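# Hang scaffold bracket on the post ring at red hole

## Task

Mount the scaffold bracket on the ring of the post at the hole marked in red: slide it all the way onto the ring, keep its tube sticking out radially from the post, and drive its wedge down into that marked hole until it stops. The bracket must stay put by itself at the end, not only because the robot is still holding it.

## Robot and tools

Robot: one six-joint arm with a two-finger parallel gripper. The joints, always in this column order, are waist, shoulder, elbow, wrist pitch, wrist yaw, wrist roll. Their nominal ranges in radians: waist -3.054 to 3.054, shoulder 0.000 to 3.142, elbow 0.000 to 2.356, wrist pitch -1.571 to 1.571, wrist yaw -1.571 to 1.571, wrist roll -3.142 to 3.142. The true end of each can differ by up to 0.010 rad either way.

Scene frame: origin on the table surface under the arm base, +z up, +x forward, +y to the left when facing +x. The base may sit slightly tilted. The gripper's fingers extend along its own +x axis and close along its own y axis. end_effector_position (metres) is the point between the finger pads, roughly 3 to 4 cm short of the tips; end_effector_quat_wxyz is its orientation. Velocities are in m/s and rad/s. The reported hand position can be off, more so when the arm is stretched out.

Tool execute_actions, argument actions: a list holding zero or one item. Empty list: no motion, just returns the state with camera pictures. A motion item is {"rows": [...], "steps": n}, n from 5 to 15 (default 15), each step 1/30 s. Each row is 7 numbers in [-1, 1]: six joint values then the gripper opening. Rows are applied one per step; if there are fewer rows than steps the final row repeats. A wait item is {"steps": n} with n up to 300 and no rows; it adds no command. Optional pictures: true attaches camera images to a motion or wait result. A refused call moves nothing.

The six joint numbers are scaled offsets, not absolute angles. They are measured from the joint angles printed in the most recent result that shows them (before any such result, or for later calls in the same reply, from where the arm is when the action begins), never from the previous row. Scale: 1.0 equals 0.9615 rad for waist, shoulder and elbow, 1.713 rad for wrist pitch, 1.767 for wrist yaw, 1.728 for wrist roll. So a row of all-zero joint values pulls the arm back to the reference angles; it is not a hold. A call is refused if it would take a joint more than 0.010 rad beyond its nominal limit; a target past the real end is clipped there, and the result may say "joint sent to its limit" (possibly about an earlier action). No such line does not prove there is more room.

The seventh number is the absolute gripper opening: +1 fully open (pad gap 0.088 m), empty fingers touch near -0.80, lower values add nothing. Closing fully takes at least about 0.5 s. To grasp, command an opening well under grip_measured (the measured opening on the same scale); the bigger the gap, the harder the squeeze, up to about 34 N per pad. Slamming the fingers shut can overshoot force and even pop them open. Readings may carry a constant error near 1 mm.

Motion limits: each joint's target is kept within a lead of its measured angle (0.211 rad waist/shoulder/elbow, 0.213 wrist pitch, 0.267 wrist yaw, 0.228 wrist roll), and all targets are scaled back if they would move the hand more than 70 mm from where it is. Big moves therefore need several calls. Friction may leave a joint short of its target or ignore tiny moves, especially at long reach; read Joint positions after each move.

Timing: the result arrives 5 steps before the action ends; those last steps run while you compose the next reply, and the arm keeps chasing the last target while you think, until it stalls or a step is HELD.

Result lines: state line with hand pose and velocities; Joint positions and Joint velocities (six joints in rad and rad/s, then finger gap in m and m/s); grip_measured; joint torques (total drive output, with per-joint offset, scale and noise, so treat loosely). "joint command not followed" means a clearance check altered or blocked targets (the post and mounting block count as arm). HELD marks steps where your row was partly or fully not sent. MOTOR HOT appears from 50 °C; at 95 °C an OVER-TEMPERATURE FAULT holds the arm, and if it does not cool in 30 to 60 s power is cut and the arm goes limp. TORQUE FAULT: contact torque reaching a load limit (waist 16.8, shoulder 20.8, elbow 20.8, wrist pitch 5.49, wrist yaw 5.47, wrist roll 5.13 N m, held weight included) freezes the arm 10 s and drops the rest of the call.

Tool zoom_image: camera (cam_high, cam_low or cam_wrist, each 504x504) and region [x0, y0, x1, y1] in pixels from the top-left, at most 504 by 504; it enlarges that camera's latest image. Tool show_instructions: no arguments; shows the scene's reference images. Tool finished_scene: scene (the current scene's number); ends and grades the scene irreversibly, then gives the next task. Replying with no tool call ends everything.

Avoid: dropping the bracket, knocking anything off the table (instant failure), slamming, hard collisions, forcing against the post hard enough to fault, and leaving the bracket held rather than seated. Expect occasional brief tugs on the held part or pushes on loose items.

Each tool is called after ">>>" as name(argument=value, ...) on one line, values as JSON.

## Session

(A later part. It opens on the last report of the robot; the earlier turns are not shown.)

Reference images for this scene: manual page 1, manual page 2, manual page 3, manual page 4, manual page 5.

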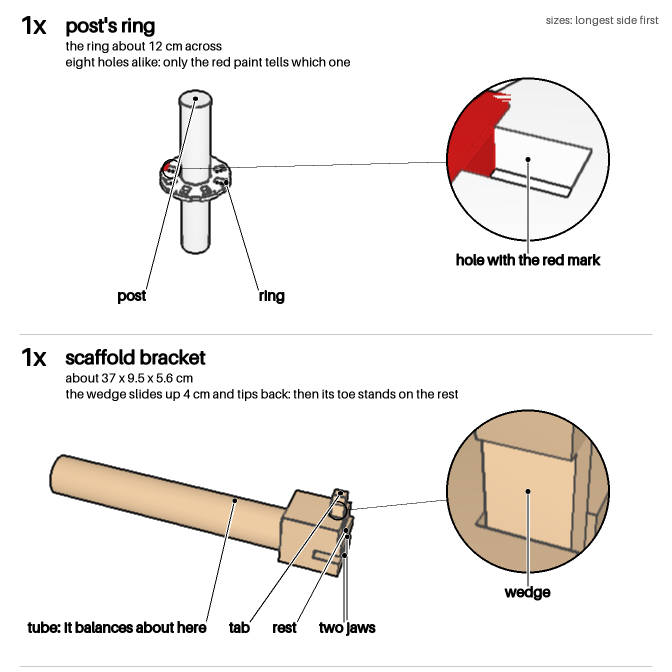

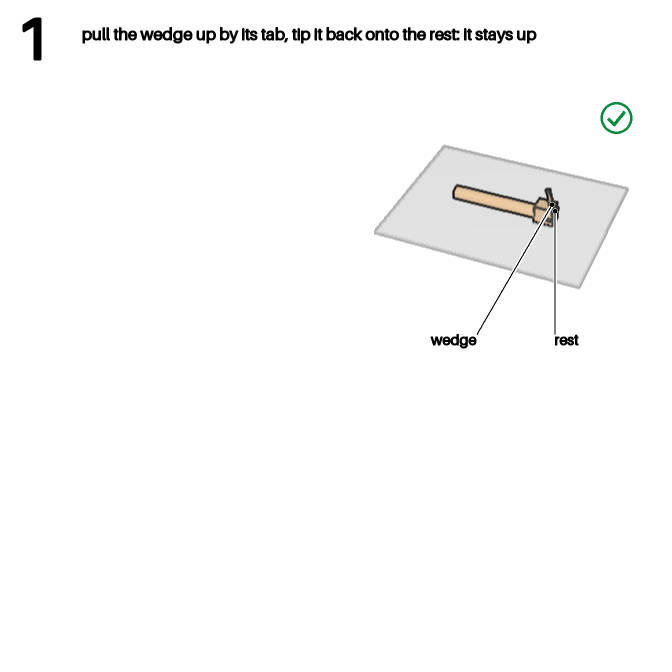

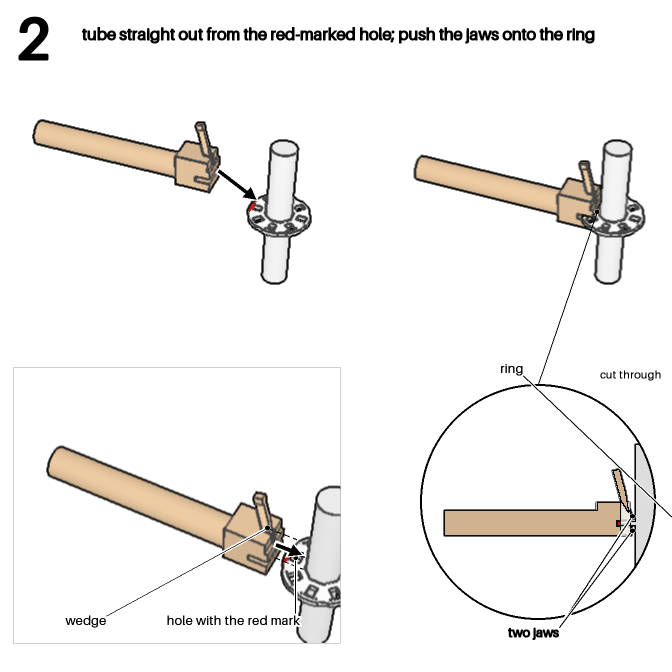

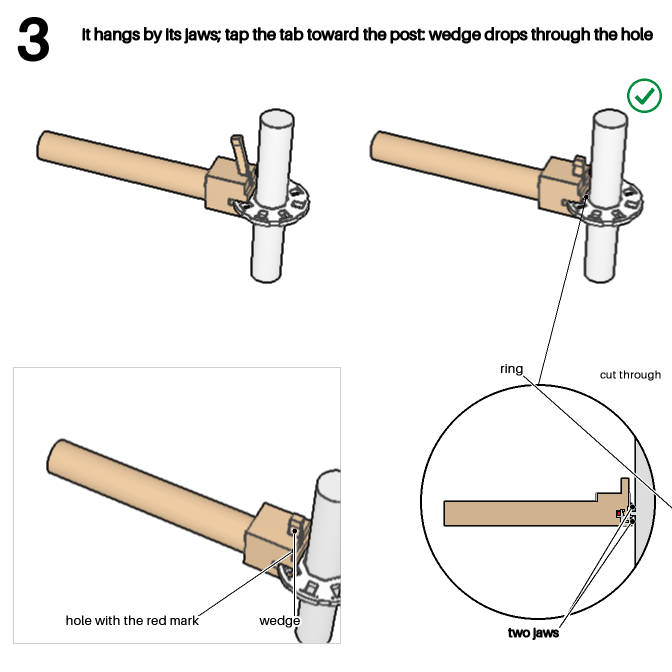

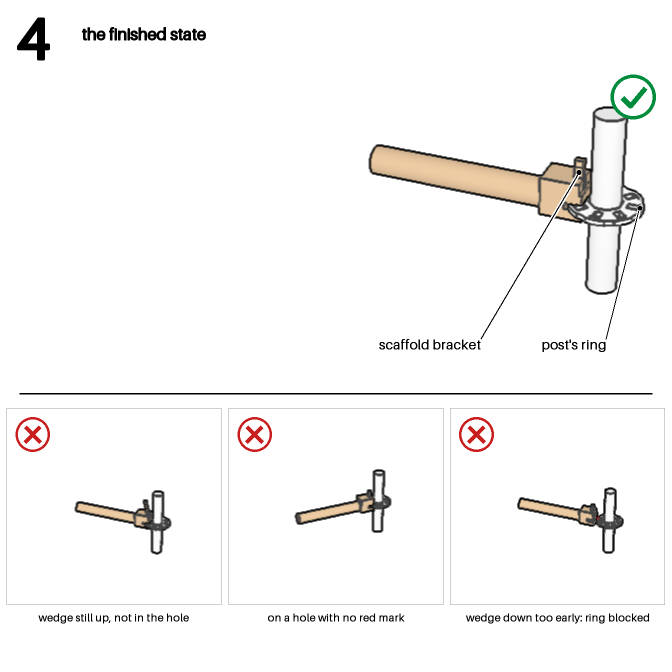

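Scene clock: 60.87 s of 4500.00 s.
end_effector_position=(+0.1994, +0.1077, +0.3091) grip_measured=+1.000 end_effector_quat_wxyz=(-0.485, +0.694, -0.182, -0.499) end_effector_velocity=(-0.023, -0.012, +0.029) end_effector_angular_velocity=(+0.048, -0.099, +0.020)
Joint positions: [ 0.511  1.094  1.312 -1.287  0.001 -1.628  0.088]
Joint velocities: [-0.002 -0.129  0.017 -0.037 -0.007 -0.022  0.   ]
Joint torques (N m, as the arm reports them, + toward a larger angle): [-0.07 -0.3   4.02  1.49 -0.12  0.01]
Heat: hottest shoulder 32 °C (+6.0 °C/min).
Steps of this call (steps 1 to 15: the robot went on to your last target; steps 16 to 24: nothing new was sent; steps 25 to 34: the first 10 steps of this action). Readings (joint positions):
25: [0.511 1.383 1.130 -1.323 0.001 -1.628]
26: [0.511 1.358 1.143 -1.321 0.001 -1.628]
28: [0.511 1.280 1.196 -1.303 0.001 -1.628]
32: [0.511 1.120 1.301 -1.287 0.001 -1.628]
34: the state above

>>> execute_actions(actions=[{"rows": [[-0.12,0,-0.01,0,0,-0.07,-1],[-0.25,0,-0.02,0,0,-0.14,-1],[-0.37,0.01,-0.03,0,0,-0.21,-1]], "steps": 15}])

>>> execute_actions(actions=[{"steps": 12}], pictures=true)

>>> zoom_image(camera="cam_high", region=[200, 150, 340, 290])

>>> zoom_image(camera="cam_low", region=[150, 120, 290, 260])

Scene clock: 61.67 s of 4500.00 s.
end_effector_position=(+0.2241, +0.0331, +0.3008) grip_measured=-0.151 end_effector_quat_wxyz=(-0.439, +0.734, -0.230, -0.464) end_effector_velocity=(+0.002, -0.030, -0.001) end_effector_angular_velocity=(-0.085, -0.005, +0.044)
Joint positions: [ 0.17   1.102  1.292 -1.286  0.004 -1.973  0.032]
Joint velocities: [-0.134 -0.002 -0.002 -0.007 -0.007 -0.198 -0.176]
Joint torques (N m, as the arm reports them, + toward a larger angle): [-0.22 -2.71  4.07  1.23 -0.23 -0.08]
Heat: hottest shoulder 32 °C (+6.0 °C/min).
Steps of this call (steps 1 to 5: the last 5 steps of your previous action; steps 6 to 14: the robot went on to your last target; steps 15 to 24: the first 10 steps of this action). Readings (joint positions):
15: [0.497 1.101 1.312 -1.287 -0.005 -1.655]
16: [0.453 1.101 1.311 -1.286 -0.007 -1.714]
18: [0.328 1.100 1.304 -1.286 -0.002 -1.841]
22: [0.184 1.102 1.292 -1.286 0.004 -1.955]
24: the state above

Scene clock: 62.07 s of 4500.00 s.
end_effector_position=(+0.2245, +0.0307, +0.3008) grip_measured=-0.785 end_effector_quat_wxyz=(-0.436, +0.736, -0.230, -0.463) end_effector_velocity=(-0.001, -0.001, -0.002) end_effector_angular_velocity=(-0.005, +0.012, +0.016)
Joint positions: [ 0.158  1.102  1.292 -1.286  0.003 -1.989  0.001]
Joint velocities: [-0.007  0.002 -0.002 -0.007 -0.007 -0.022 -0.   ]
Joint torques (N m, as the arm reports them, + toward a larger angle): [-0.34 -2.69  4.02  1.23 -0.21 -0.05]
Heat: hottest shoulder 31 °C (+4.1 °C/min).
Kept back: nothing.
Steps of this call (steps 1 to 5: the last 5 steps of your previous action; steps 6 to 12: the robot went on to your last target). Readings (joint positions):
1: [0.166 1.102 1.292 -1.286 0.004 -1.977]
2: [0.163 1.102 1.292 -1.286 0.004 -1.981]
4: [0.161 1.102 1.292 -1.286 0.003 -1.985]
8: [0.159 1.102 1.292 -1.286 0.003 -1.988]
12: the state above

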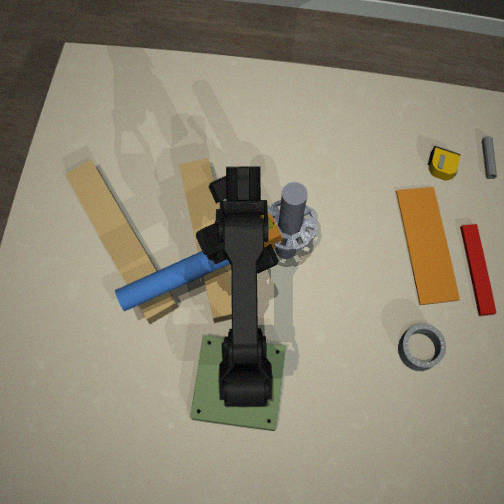

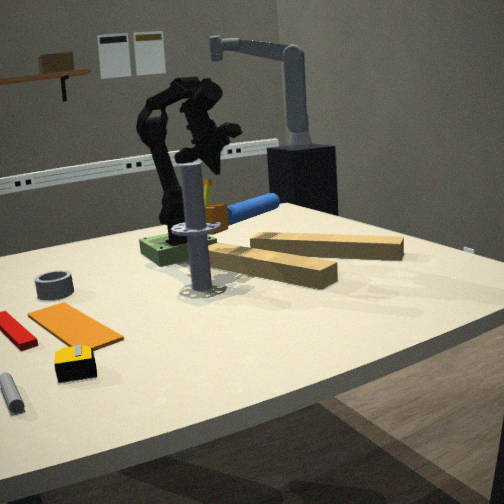

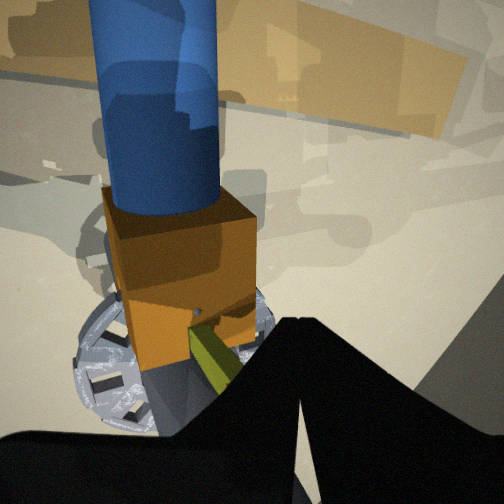

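Region (200, 150, 340, 290) of cam_high's 504x504 image, scaled by 3.600, with more detail than that image has.

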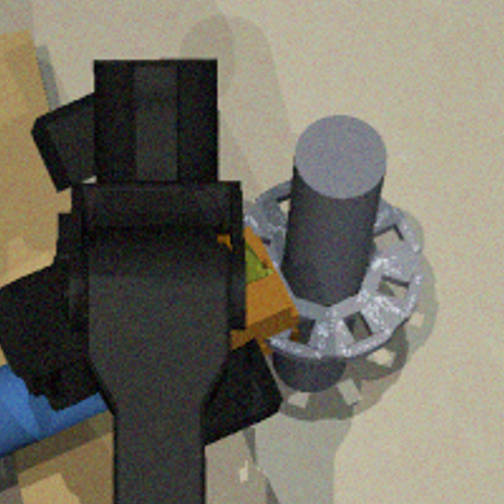

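Region (150, 120, 290, 260) of cam_low's 504x504 image, scaled by 3.600, with more detail than that image has.

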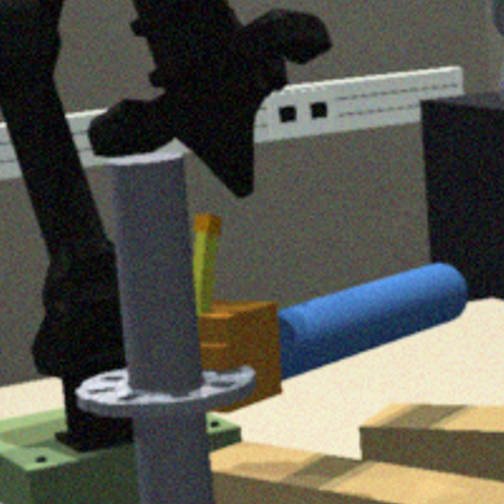

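>>> execute_actions(actions=[{"rows": [[0,-0.03,-0.07,0.022,0,0,-1],[0,-0.062,-0.135,0.044,0,0,-1]], "steps": 15}], pictures=true)

>>> zoom_image(camera="cam_low", region=[150, 120, 290, 260])

Scene clock: 63.13 s of 4500.00 s.
end_effector_position=(+0.2197, +0.0300, +0.2788) grip_measured=-0.785 end_effector_quat_wxyz=(-0.436, +0.737, -0.229, -0.462) end_effector_velocity=(-0.007, +0.002, +0.004) end_effector_angular_velocity=(+0.021, -0.034, +0.014)
Joint positions: [ 0.158  1.049  1.173 -1.216  0.003 -1.989  0.001]
Joint velocities: [-0.002 -0.046 -0.017  0.007 -0.022 -0.007 -0.   ]
Joint torques (N m, as the arm reports them, + toward a larger angle): [-0.01 -3.15  4.19  1.57 -0.12  0.02]
Heat: hottest shoulder 31 °C (+4.1 °C/min).
Steps of this call (steps 1 to 22: the robot went on to your last target; steps 23 to 32: the first 10 steps of this action). Readings (joint positions):
23: [0.158 1.097 1.283 -1.277 0.003 -1.989]
24: [0.158 1.085 1.260 -1.254 0.003 -1.989]
26: [0.158 1.062 1.210 -1.241 0.003 -1.989]
30: [0.158 1.052 1.175 -1.218 0.003 -1.989]
32: the state above

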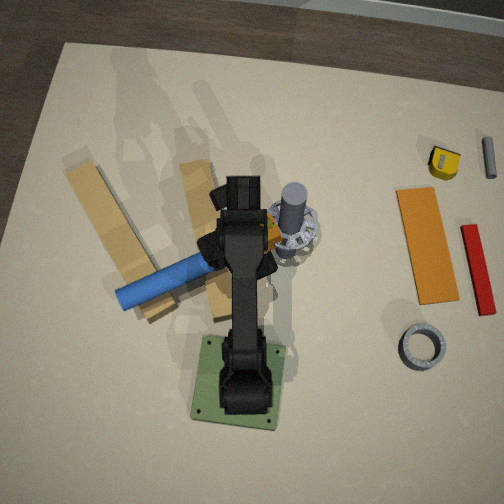

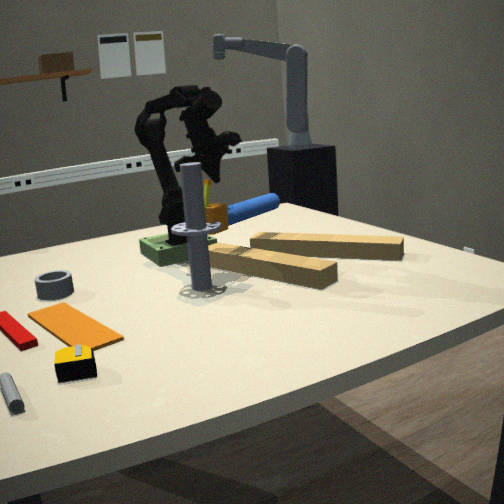

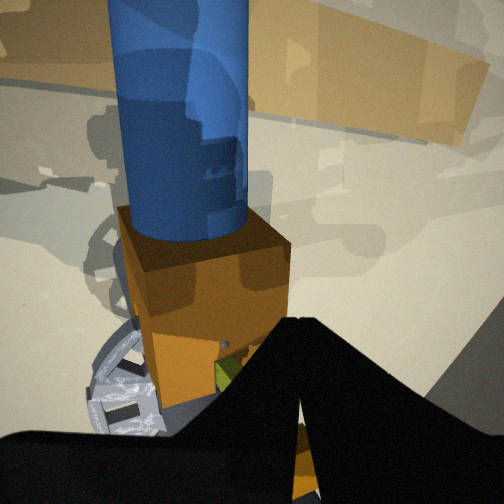

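Region (150, 120, 290, 260) of cam_low's 504x504 image, scaled by 3.600, with more detail than that image has.

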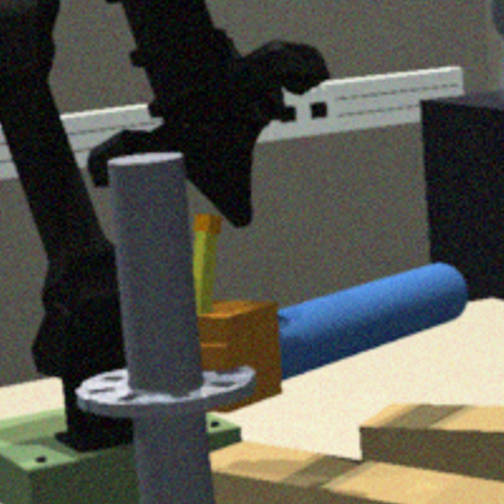

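>>> execute_actions(actions=[{"rows": [[-0.03,0.02,0.01,0.006,0,-0.015,-1],[-0.06,0.04,0.02,0.012,0,-0.03,-1],[-0.09,0.06,0.03,0.018,0,-0.045,-1],[-0.12,0.08,0.04,0.024,0,-0.06,-1],[-0.145,0.095,0.045,0.03,0,-0.075,-1]], "steps": 15}], pictures=true)

>>> zoom_image(camera="cam_low", region=[150, 120, 290, 260])

Scene clock: 64.00 s of 4500.00 s.
end_effector_position=(+0.2446, +0.0010, +0.2757) grip_measured=-0.785 end_effector_quat_wxyz=(-0.422, +0.744, -0.252, -0.452) end_effector_velocity=(+0.013, -0.017, -0.005) end_effector_angular_velocity=(-0.044, +0.002, +0.025)
Joint positions: [ 0.027  1.134  1.204 -1.171  0.002 -2.108  0.001]
Joint velocities: [-0.076  0.042  0.002  0.037 -0.007 -0.11  -0.   ]
Joint torques (N m, as the arm reports them, + toward a larger angle): [-0.18 -3.1   6.02  1.54 -0.07 -0.07]
Heat: hottest shoulder 31 °C (+4.0 °C/min).
Steps of this call (steps 1 to 5: the last 5 steps of your previous action; steps 6 to 15: the robot went on to your last target; step 16: nothing new was sent; steps 17 to 26: the first 10 steps of this action). Readings (joint positions):
17: [0.155 1.048 1.171 -1.213 0.003 -1.993]
18: [0.144 1.053 1.173 -1.212 0.003 -2.005]
20: [0.105 1.077 1.185 -1.197 0.003 -2.042]
24: [0.036 1.128 1.204 -1.172 0.002 -2.098]
26: the state above

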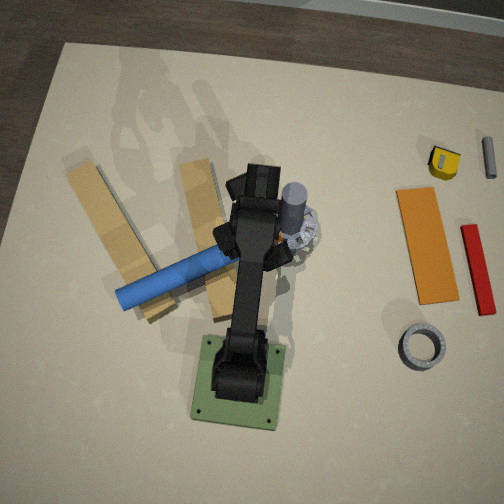

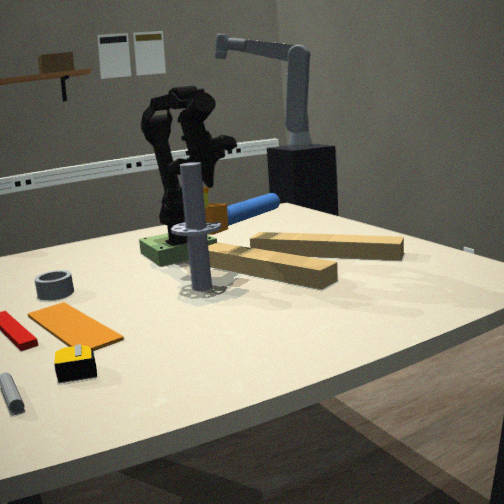

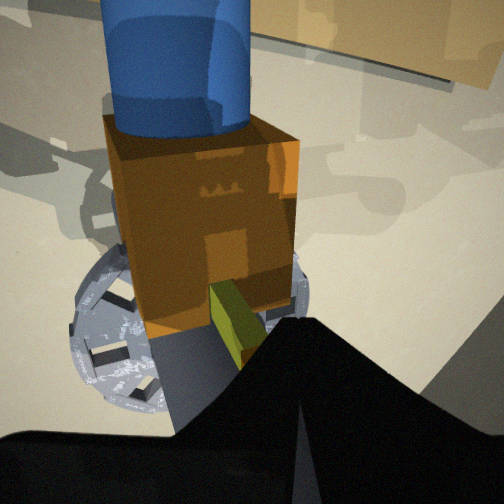

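Region (150, 120, 290, 260) of cam_low's 504x504 image, scaled by 3.600, with more detail than that image has.

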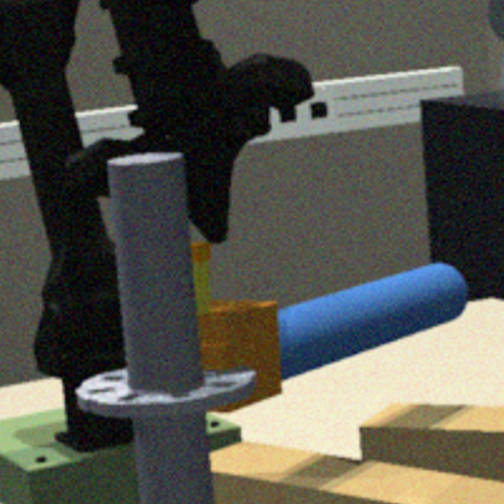

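>>> execute_actions(actions=[{"steps": 10}], pictures=true)

>>> zoom_image(camera="cam_low", region=[150, 120, 290, 260])

Scene clock: 64.33 s of 4500.00 s.
end_effector_position=(+0.2458, -0.0003, +0.2771) grip_measured=-0.785 end_effector_quat_wxyz=(-0.421, +0.747, -0.251, -0.450) end_effector_velocity=(-0.002, -0.003, -0.001) end_effector_angular_velocity=(-0.010, +0.007, -0.004)
Joint positions: [ 0.022  1.135  1.208 -1.167  0.002 -2.116  0.001]
Joint velocities: [-0.007 -0.002 -0.002 -0.007  0.007 -0.007 -0.   ]
Joint torques (N m, as the arm reports them, + toward a larger angle): [-0.34 -2.72  5.82  1.51 -0.07 -0.06]
Heat: hottest shoulder 31 °C (+4.0 °C/min).
Kept back: nothing.
Steps of this call (steps 1 to 5: the last 5 steps of your previous action; steps 6 to 10: the robot went on to your last target). Readings (joint positions):
1: [0.025 1.135 1.204 -1.170 0.002 -2.110]
2: [0.024 1.135 1.205 -1.169 0.002 -2.112]
4: [0.023 1.135 1.207 -1.168 0.002 -2.114]
8: [0.022 1.135 1.208 -1.167 0.002 -2.116]
10: the state above

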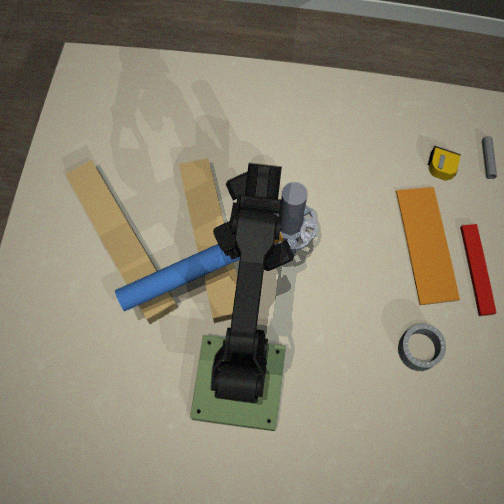

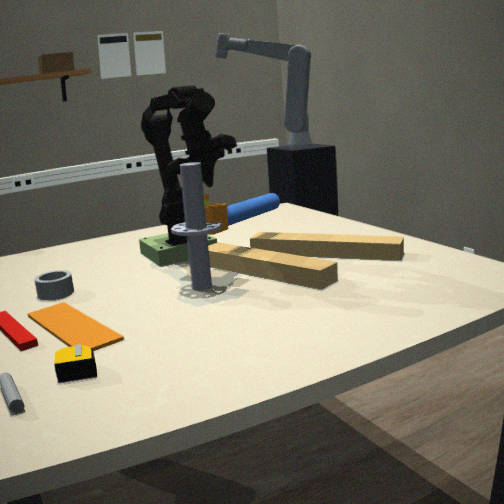

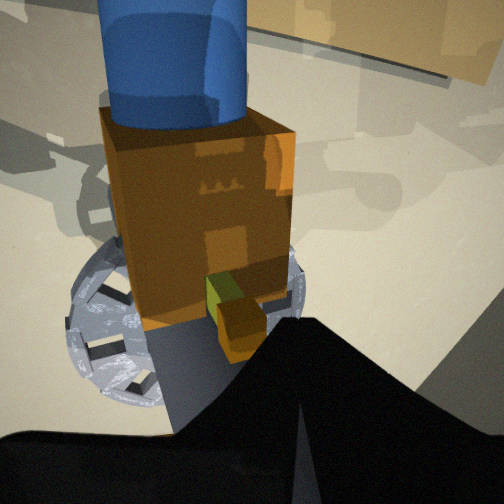

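Region (150, 120, 290, 260) of cam_low's 504x504 image, scaled by 3.600, with more detail than that image has.

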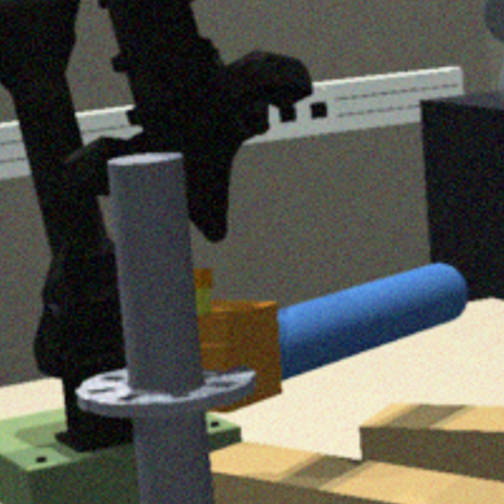

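>>> execute_actions(actions=[{"rows": [[-0.03,-0.005,-0.02,0.01,0,-0.012,-1],[-0.03,-0.01,-0.05,0.025,0,-0.012,-1],[-0.03,-0.012,-0.078,0.036,0,-0.012,-1]], "steps": 15}], pictures=true)

>>> zoom_image(camera="cam_low", region=[150, 120, 290, 260])

Scene clock: 65.13 s of 4500.00 s.
end_effector_position=(+0.2479, -0.0066, +0.2619) grip_measured=-0.785 end_effector_quat_wxyz=(-0.420, +0.746, -0.257, -0.448) end_effector_velocity=(+0.010, +0.001, +0.004) end_effector_angular_velocity=(+0.008, -0.047, +0.022)
Joint positions: [-0.004  1.128  1.142 -1.111  0.002 -2.134  0.001]
Joint velocities: [-0.007  0.002 -0.002  0.051 -0.022 -0.022  0.   ]
Joint torques (N m, as the arm reports them, + toward a larger angle): [-0.31 -3.91  4.31  1.48 -0.12 -0.05]
Heat: hottest shoulder 31 °C (+3.0 °C/min).
Steps of this call (steps 1 to 14: the robot went on to your last target; steps 15 to 24: the first 10 steps of this action). Readings (joint positions):
15: [0.019 1.136 1.208 -1.165 0.002 -2.121]
16: [0.012 1.134 1.202 -1.154 0.002 -2.125]
18: [0.001 1.129 1.177 -1.128 0.002 -2.130]
22: [-0.004 1.128 1.144 -1.115 0.002 -2.134]
24: the state above

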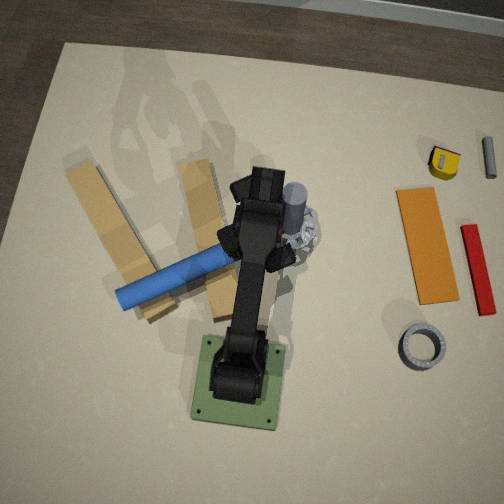

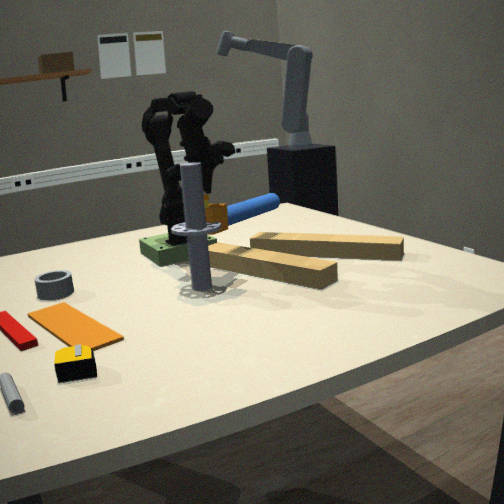

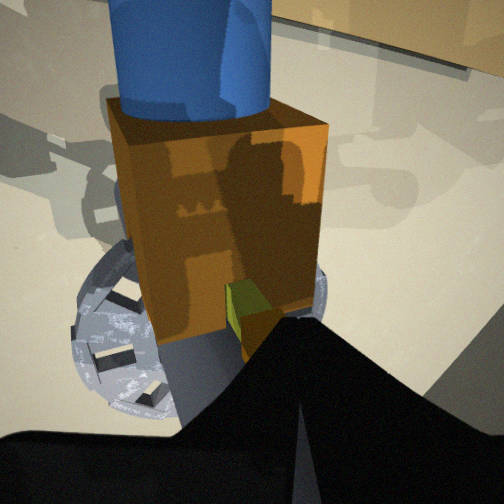

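Region (150, 120, 290, 260) of cam_low's 504x504 image, scaled by 3.600, with more detail than that image has.

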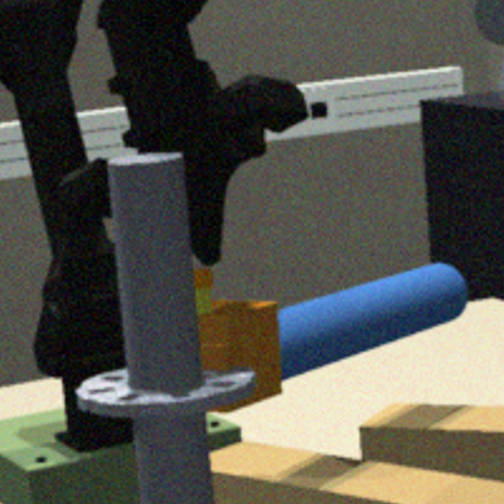

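Tip just over the cap. Press down ~1 cm.

>>> execute_actions(actions=[{"rows": [[0,-0.006,-0.02,0.01,0,0,-1],[0,-0.012,-0.04,0.02,0,0,-1],[0,-0.018,-0.058,0.03,0,0,-1]], "steps": 15}], pictures=true)

>>> zoom_image(camera="cam_low", region=[150, 120, 290, 260])

Scene clock: 65.67 s of 4500.00 s.
end_effector_position=(+0.2498, -0.0067, +0.2587) grip_measured=-0.785 end_effector_quat_wxyz=(-0.423, +0.753, -0.251, -0.437) end_effector_velocity=(+0.000, +0.000, +0.000) end_effector_angular_velocity=(+0.010, -0.022, -0.005)
Joint positions: [-0.004  1.108  1.106 -1.066  0.002 -2.135  0.001]
Joint velocities: [-0.002 -0.017 -0.017  0.022 -0.007  0.007 -0.   ]
Joint torques (N m, as the arm reports them, + toward a larger angle): [-0.01 -2.85  3.52  1.63 -0.13  0.03]
Heat: hottest shoulder 31 °C (+3.0 °C/min).
Steps of this call (steps 1 to 5: the last 5 steps of your previous action; step 6: the robot went on to your last target; steps 7 to 16: the first 10 steps of this action). Readings (joint positions):
7: [-0.004 1.128 1.141 -1.106 0.002 -2.134]
8: [-0.004 1.126 1.136 -1.098 0.002 -2.134]
10: [-0.004 1.120 1.119 -1.079 0.002 -2.135]
14: [-0.004 1.109 1.108 -1.067 0.002 -2.135]
16: the state above

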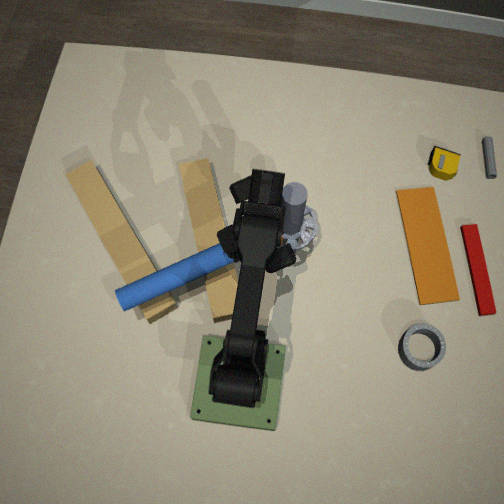

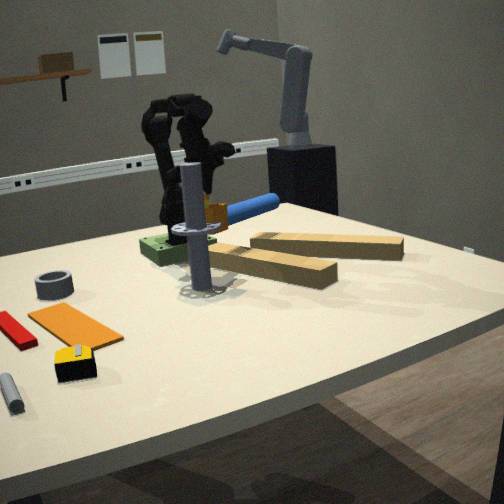

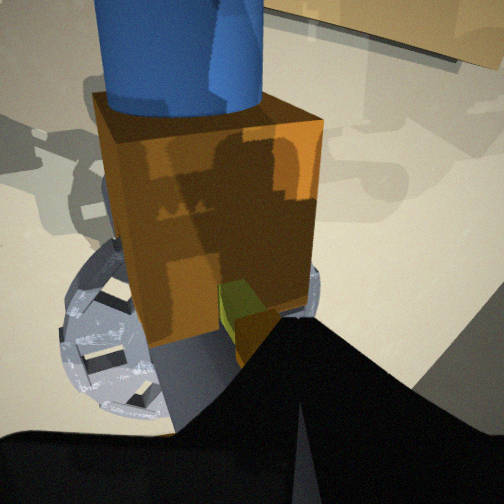

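Region (150, 120, 290, 260) of cam_low's 504x504 image, scaled by 3.600, with more detail than that image has.

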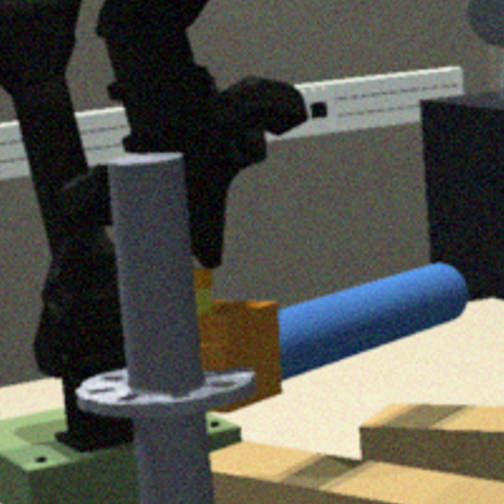

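>>> execute_actions(actions=[{"rows": [[0,-0.02,0.02,-0.02,0,0,-1],[0,-0.04,0.02,-0.022,0,0,-1],[0,-0.04,0.015,-0.021,0,0,-1],[0,-0.04,0.01,-0.021,0,0,-1],[0,-0.04,0.01,-0.021,0,0,-1],[0,-0.04,0.01,-0.021,0,0,-1],[0,-0.04,0.01,-0.021,0,0,-1],[0,-0.044,-0.02,-0.01,0,0,-1],[0,-0.048,-0.05,0.003,0,0,-1],[0,-0.052,-0.085,0.015,0,0,-1]], "steps": 15}])

>>> execute_actions(actions=[{"steps": 10}], pictures=true)

>>> zoom_image(camera="cam_low", region=[150, 120, 290, 260])

Scene clock: 67.07 s of 4500.00 s.
end_effector_position=(+0.2419, -0.0065, +0.2610) grip_measured=-0.785 end_effector_quat_wxyz=(-0.425, +0.757, -0.247, -0.430) end_effector_velocity=(+0.024, +0.001, -0.088) end_effector_angular_velocity=(+0.012, -0.159, +0.009)
Joint positions: [-0.004  1.067  1.088 -1.072  0.002 -2.135  0.001]
Joint velocities: [-0.007 -0.134 -0.496  0.52  -0.022 -0.007  0.   ]
Joint torques (N m, as the arm reports them, + toward a larger angle): [ 0.   -2.89  3.16  1.28 -0.11  0.01]
Heat: hottest shoulder 31 °C (+3.0 °C/min).
Steps of this call (steps 1 to 5: the last 5 steps of your previous action; steps 6 to 15: the robot went on to your last target; steps 16 to 32: nothing new was sent; steps 33 to 42: the first 10 steps of this action). Readings (joint positions):
33: [-0.004 1.104 1.106 -1.065 0.002 -2.135]
34: [-0.004 1.100 1.108 -1.073 0.002 -2.135]
36: [-0.004 1.088 1.108 -1.091 0.002 -2.135]
40: [-0.004 1.073 1.109 -1.096 0.002 -2.135]
42: the state above

Scene clock: 67.40 s of 4500.00 s.
end_effector_position=(+0.2399, -0.0064, +0.2458) grip_measured=-0.785 end_effector_quat_wxyz=(-0.422, +0.752, -0.252, -0.439) end_effector_velocity=(-0.002, +0.001, -0.001) end_effector_angular_velocity=(+0.003, +0.007, +0.008)
Joint positions: [-0.004  1.062  1.034 -1.044  0.002 -2.135  0.001]
Joint velocities: [-0.002 -0.002 -0.002 -0.007 -0.007 -0.007 -0.   ]
Joint torques (N m, as the arm reports them, + toward a larger angle): [ 0.   -3.52  4.39  1.56 -0.14  0.01]
Heat: hottest shoulder 31 °C (+3.0 °C/min).
Kept back: nothing.
Steps of this call (steps 1 to 5: the last 5 steps of your previous action; steps 6 to 10: the robot went on to your last target). Readings (joint positions):
1: [-0.004 1.063 1.073 -1.062 0.002 -2.135]
2: [-0.004 1.062 1.060 -1.060 0.002 -2.135]
4: [-0.004 1.062 1.040 -1.052 0.002 -2.135]
8: [-0.004 1.062 1.034 -1.044 0.002 -2.135]
10: the state above

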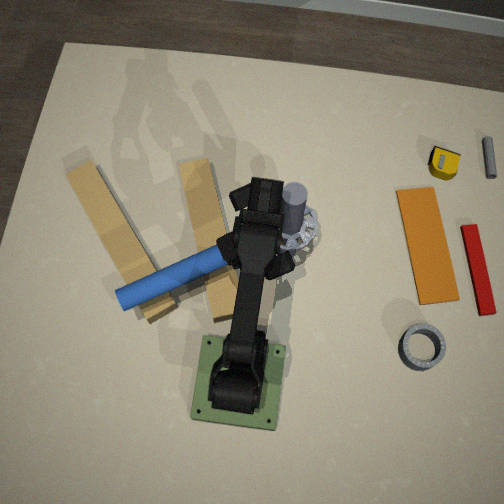

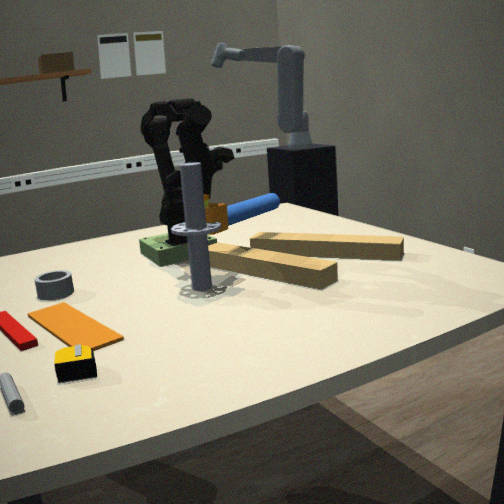

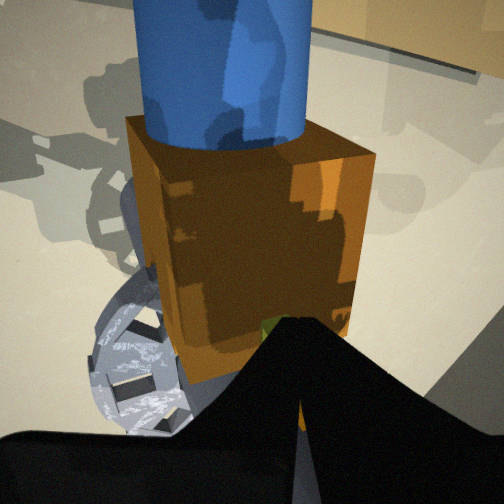

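Region (150, 120, 290, 260) of cam_low's 504x504 image, scaled by 3.600, with more detail than that image has.

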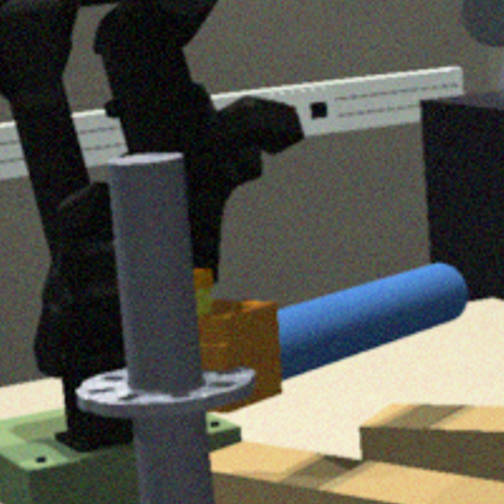

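>>> execute_actions(actions=[{"rows": [[0,0.005,0.05,-0.016,0,0,-1],[0,0.01,0.1,-0.032,0,0,-1],[0,0.01,0.1,-0.032,0,0,-1],[0,0.01,0.1,-0.032,0,0,-1],[0,0.01,0.1,-0.032,0,0,-1],[-0.025,0.01,0.1,-0.032,0,-0.012,-1],[-0.05,0.015,0.1,-0.032,0,-0.024,-1]], "steps": 15}])

>>> execute_actions(actions=[{"steps": 8}], pictures=true)

>>> zoom_image(camera="cam_low", region=[150, 120, 290, 260])

Scene clock: 68.07 s of 4500.00 s.
end_effector_position=(+0.2416, -0.0156, +0.2695) grip_measured=-0.785 end_effector_quat_wxyz=(-0.422, +0.760, -0.253, -0.423) end_effector_velocity=(-0.006, -0.030, -0.010) end_effector_angular_velocity=(-0.045, +0.064, -0.031)
Joint positions: [-0.041  1.07   1.121 -1.094  0.002 -2.165  0.001]
Joint velocities: [-0.129  0.022 -0.002 -0.037 -0.007 -0.11   0.   ]
Joint torques (N m, as the arm reports them, + toward a larger angle): [-0.04 -2.4   5.78  1.22 -0.1  -0.05]
Heat: hottest shoulder 31 °C (+3.0 °C/min).
Steps of this call (steps 1 to 10: the robot went on to your last target; steps 11 to 20: the first 10 steps of this action). Readings (joint positions):
11: [-0.004 1.062 1.038 -1.046 0.002 -2.135]
12: [-0.004 1.065 1.052 -1.063 0.002 -2.135]
14: [-0.004 1.069 1.087 -1.077 0.002 -2.135]
18: [-0.027 1.069 1.121 -1.089 0.002 -2.156]
20: the state above

Scene clock: 68.33 s of 4500.00 s.
end_effector_position=(+0.2415, -0.0175, +0.2691) grip_measured=-0.785 end_effector_quat_wxyz=(-0.421, +0.761, -0.255, -0.424) end_effector_velocity=(-0.002, -0.002, +0.002) end_effector_angular_velocity=(-0.010, -0.002, +0.000)
Joint positions: [-0.049  1.071  1.121 -1.095  0.001 -2.174  0.001]
Joint velocities: [-0.002 -0.007  0.002 -0.007  0.007 -0.007 -0.   ]
Joint torques (N m, as the arm reports them, + toward a larger angle): [-0.21 -2.38  5.89  1.14 -0.1  -0.06]
Heat: hottest shoulder 31 °C (+3.0 °C/min).
Kept back: nothing.
Steps of this call (steps 1 to 5: the last 5 steps of your previous action; steps 6 to 8: the robot went on to your last target). Readings (joint positions):
1: [-0.045 1.071 1.121 -1.094 0.002 -2.168]
2: [-0.047 1.071 1.121 -1.094 0.001 -2.170]
4: [-0.048 1.071 1.121 -1.095 0.001 -2.172]
8: the state above

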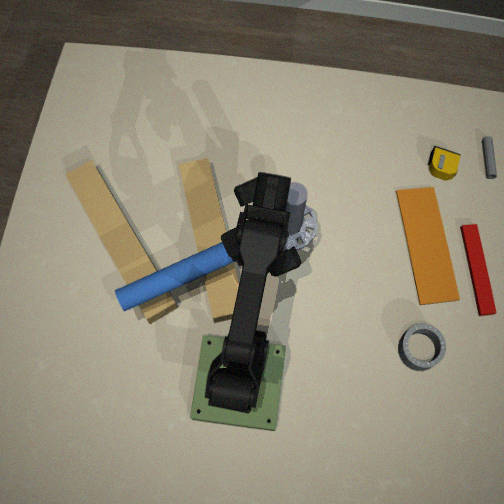

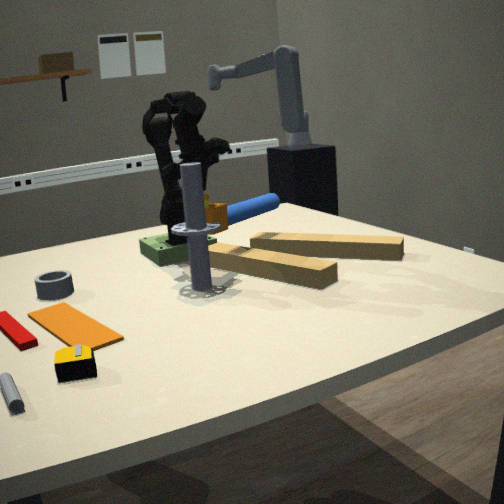

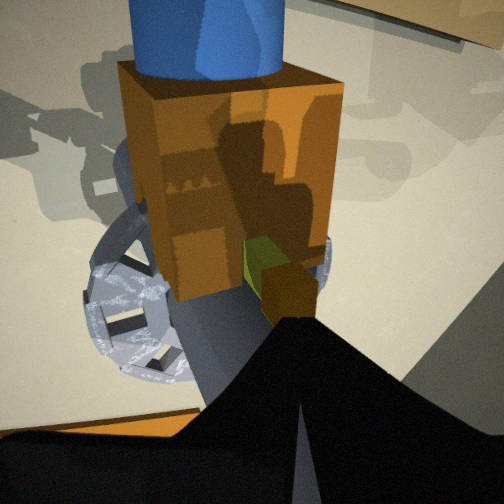

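Region (150, 120, 290, 260) of cam_low's 504x504 image, scaled by 3.600, with more detail than that image has.

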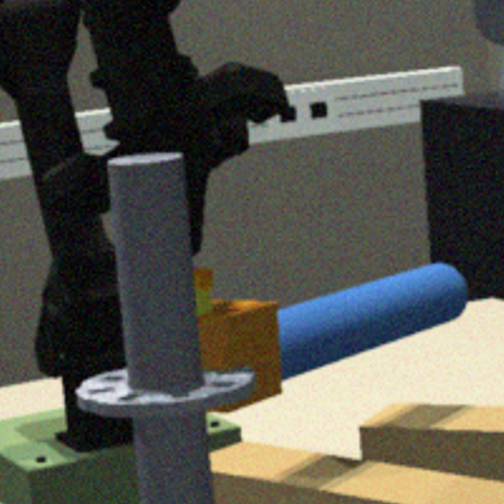

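Now press straight down.

>>> execute_actions(actions=[{"rows": [[0,-0.004,-0.03,0.013,0,0,-1],[0,-0.008,-0.06,0.026,0,0,-1],[0,-0.012,-0.09,0.038,0,0,-1]], "steps": 15}])

>>> execute_actions(actions=[{"steps": 6}], pictures=true)

>>> zoom_image(camera="cam_low", region=[150, 120, 290, 260])

Scene clock: 68.90 s of 4500.00 s.
end_effector_position=(+0.2430, -0.0178, +0.2578) grip_measured=-0.785 end_effector_quat_wxyz=(-0.422, +0.764, -0.252, -0.418) end_effector_velocity=(-0.002, +0.001, -0.001) end_effector_angular_velocity=(+0.009, -0.023, -0.005)
Joint positions: [-0.05   1.053  1.06  -1.037  0.003 -2.174  0.001]
Joint velocities: [-0.002 -0.027 -0.027  0.022 -0.007  0.007 -0.   ]
Joint torques (N m, as the arm reports them, + toward a larger angle): [ 0.04 -1.95  3.12  1.73 -0.17  0.02]
Heat: hottest shoulder 31 °C (+3.0 °C/min).
Steps of this call (steps 1 to 7: the robot went on to your last target; steps 8 to 17: the first 10 steps of this action). Readings (joint positions):
8: [-0.049 1.071 1.120 -1.094 0.001 -2.174]
9: [-0.049 1.070 1.112 -1.083 0.001 -2.174]
11: [-0.049 1.065 1.083 -1.055 0.001 -2.174]
15: [-0.050 1.055 1.062 -1.040 0.003 -2.174]
17: the state above

Scene clock: 69.10 s of 4500.00 s.
end_effector_position=(+0.2429, -0.0178, +0.2577) grip_measured=-0.785 end_effector_quat_wxyz=(-0.422, +0.764, -0.252, -0.417) end_effector_velocity=(-0.002, +0.001, -0.003) end_effector_angular_velocity=(+0.003, +0.012, +0.008)
Joint positions: [-0.05   1.051  1.058 -1.035  0.003 -2.174  0.001]
Joint velocities: [-0.002 -0.002 -0.007 -0.007 -0.007 -0.007 -0.   ]
Joint torques (N m, as the arm reports them, + toward a larger angle): [ 0.   -1.94  3.15  1.77 -0.17  0.02]
Heat: hottest shoulder 31 °C (+3.0 °C/min).
Kept back: nothing.
Steps of this call (steps 1 to 5: the last 5 steps of your previous action; step 6: the robot went on to your last target). Readings (joint positions):
1: [-0.050 1.052 1.059 -1.036 0.003 -2.174]
2: [-0.050 1.052 1.058 -1.036 0.003 -2.174]
4: [-0.050 1.051 1.058 -1.035 0.003 -2.174]
6: the state above

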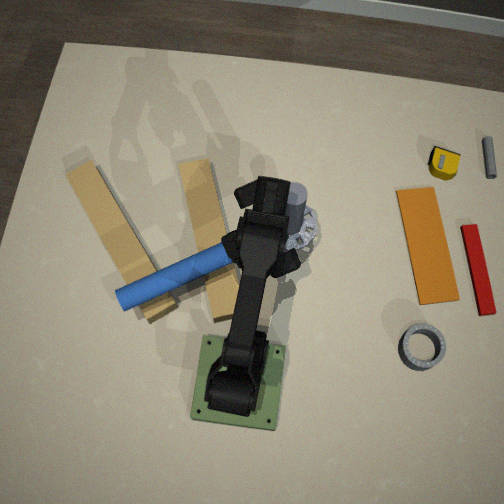

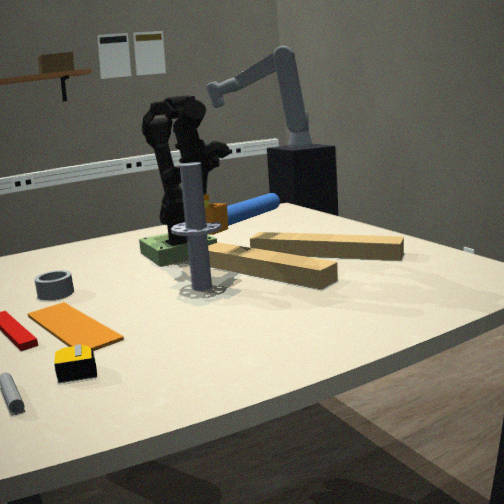

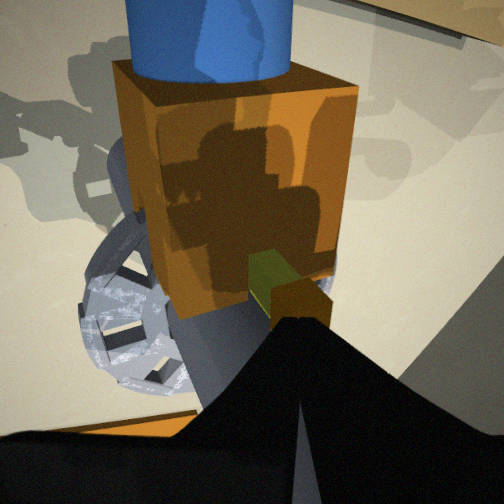

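Region (150, 120, 290, 260) of cam_low's 504x504 image, scaled by 3.600, with more detail than that image has.

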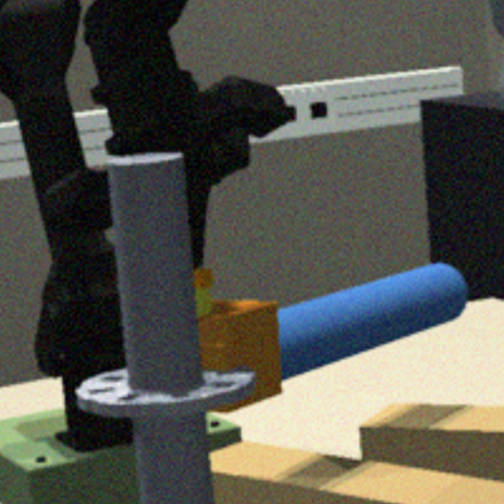

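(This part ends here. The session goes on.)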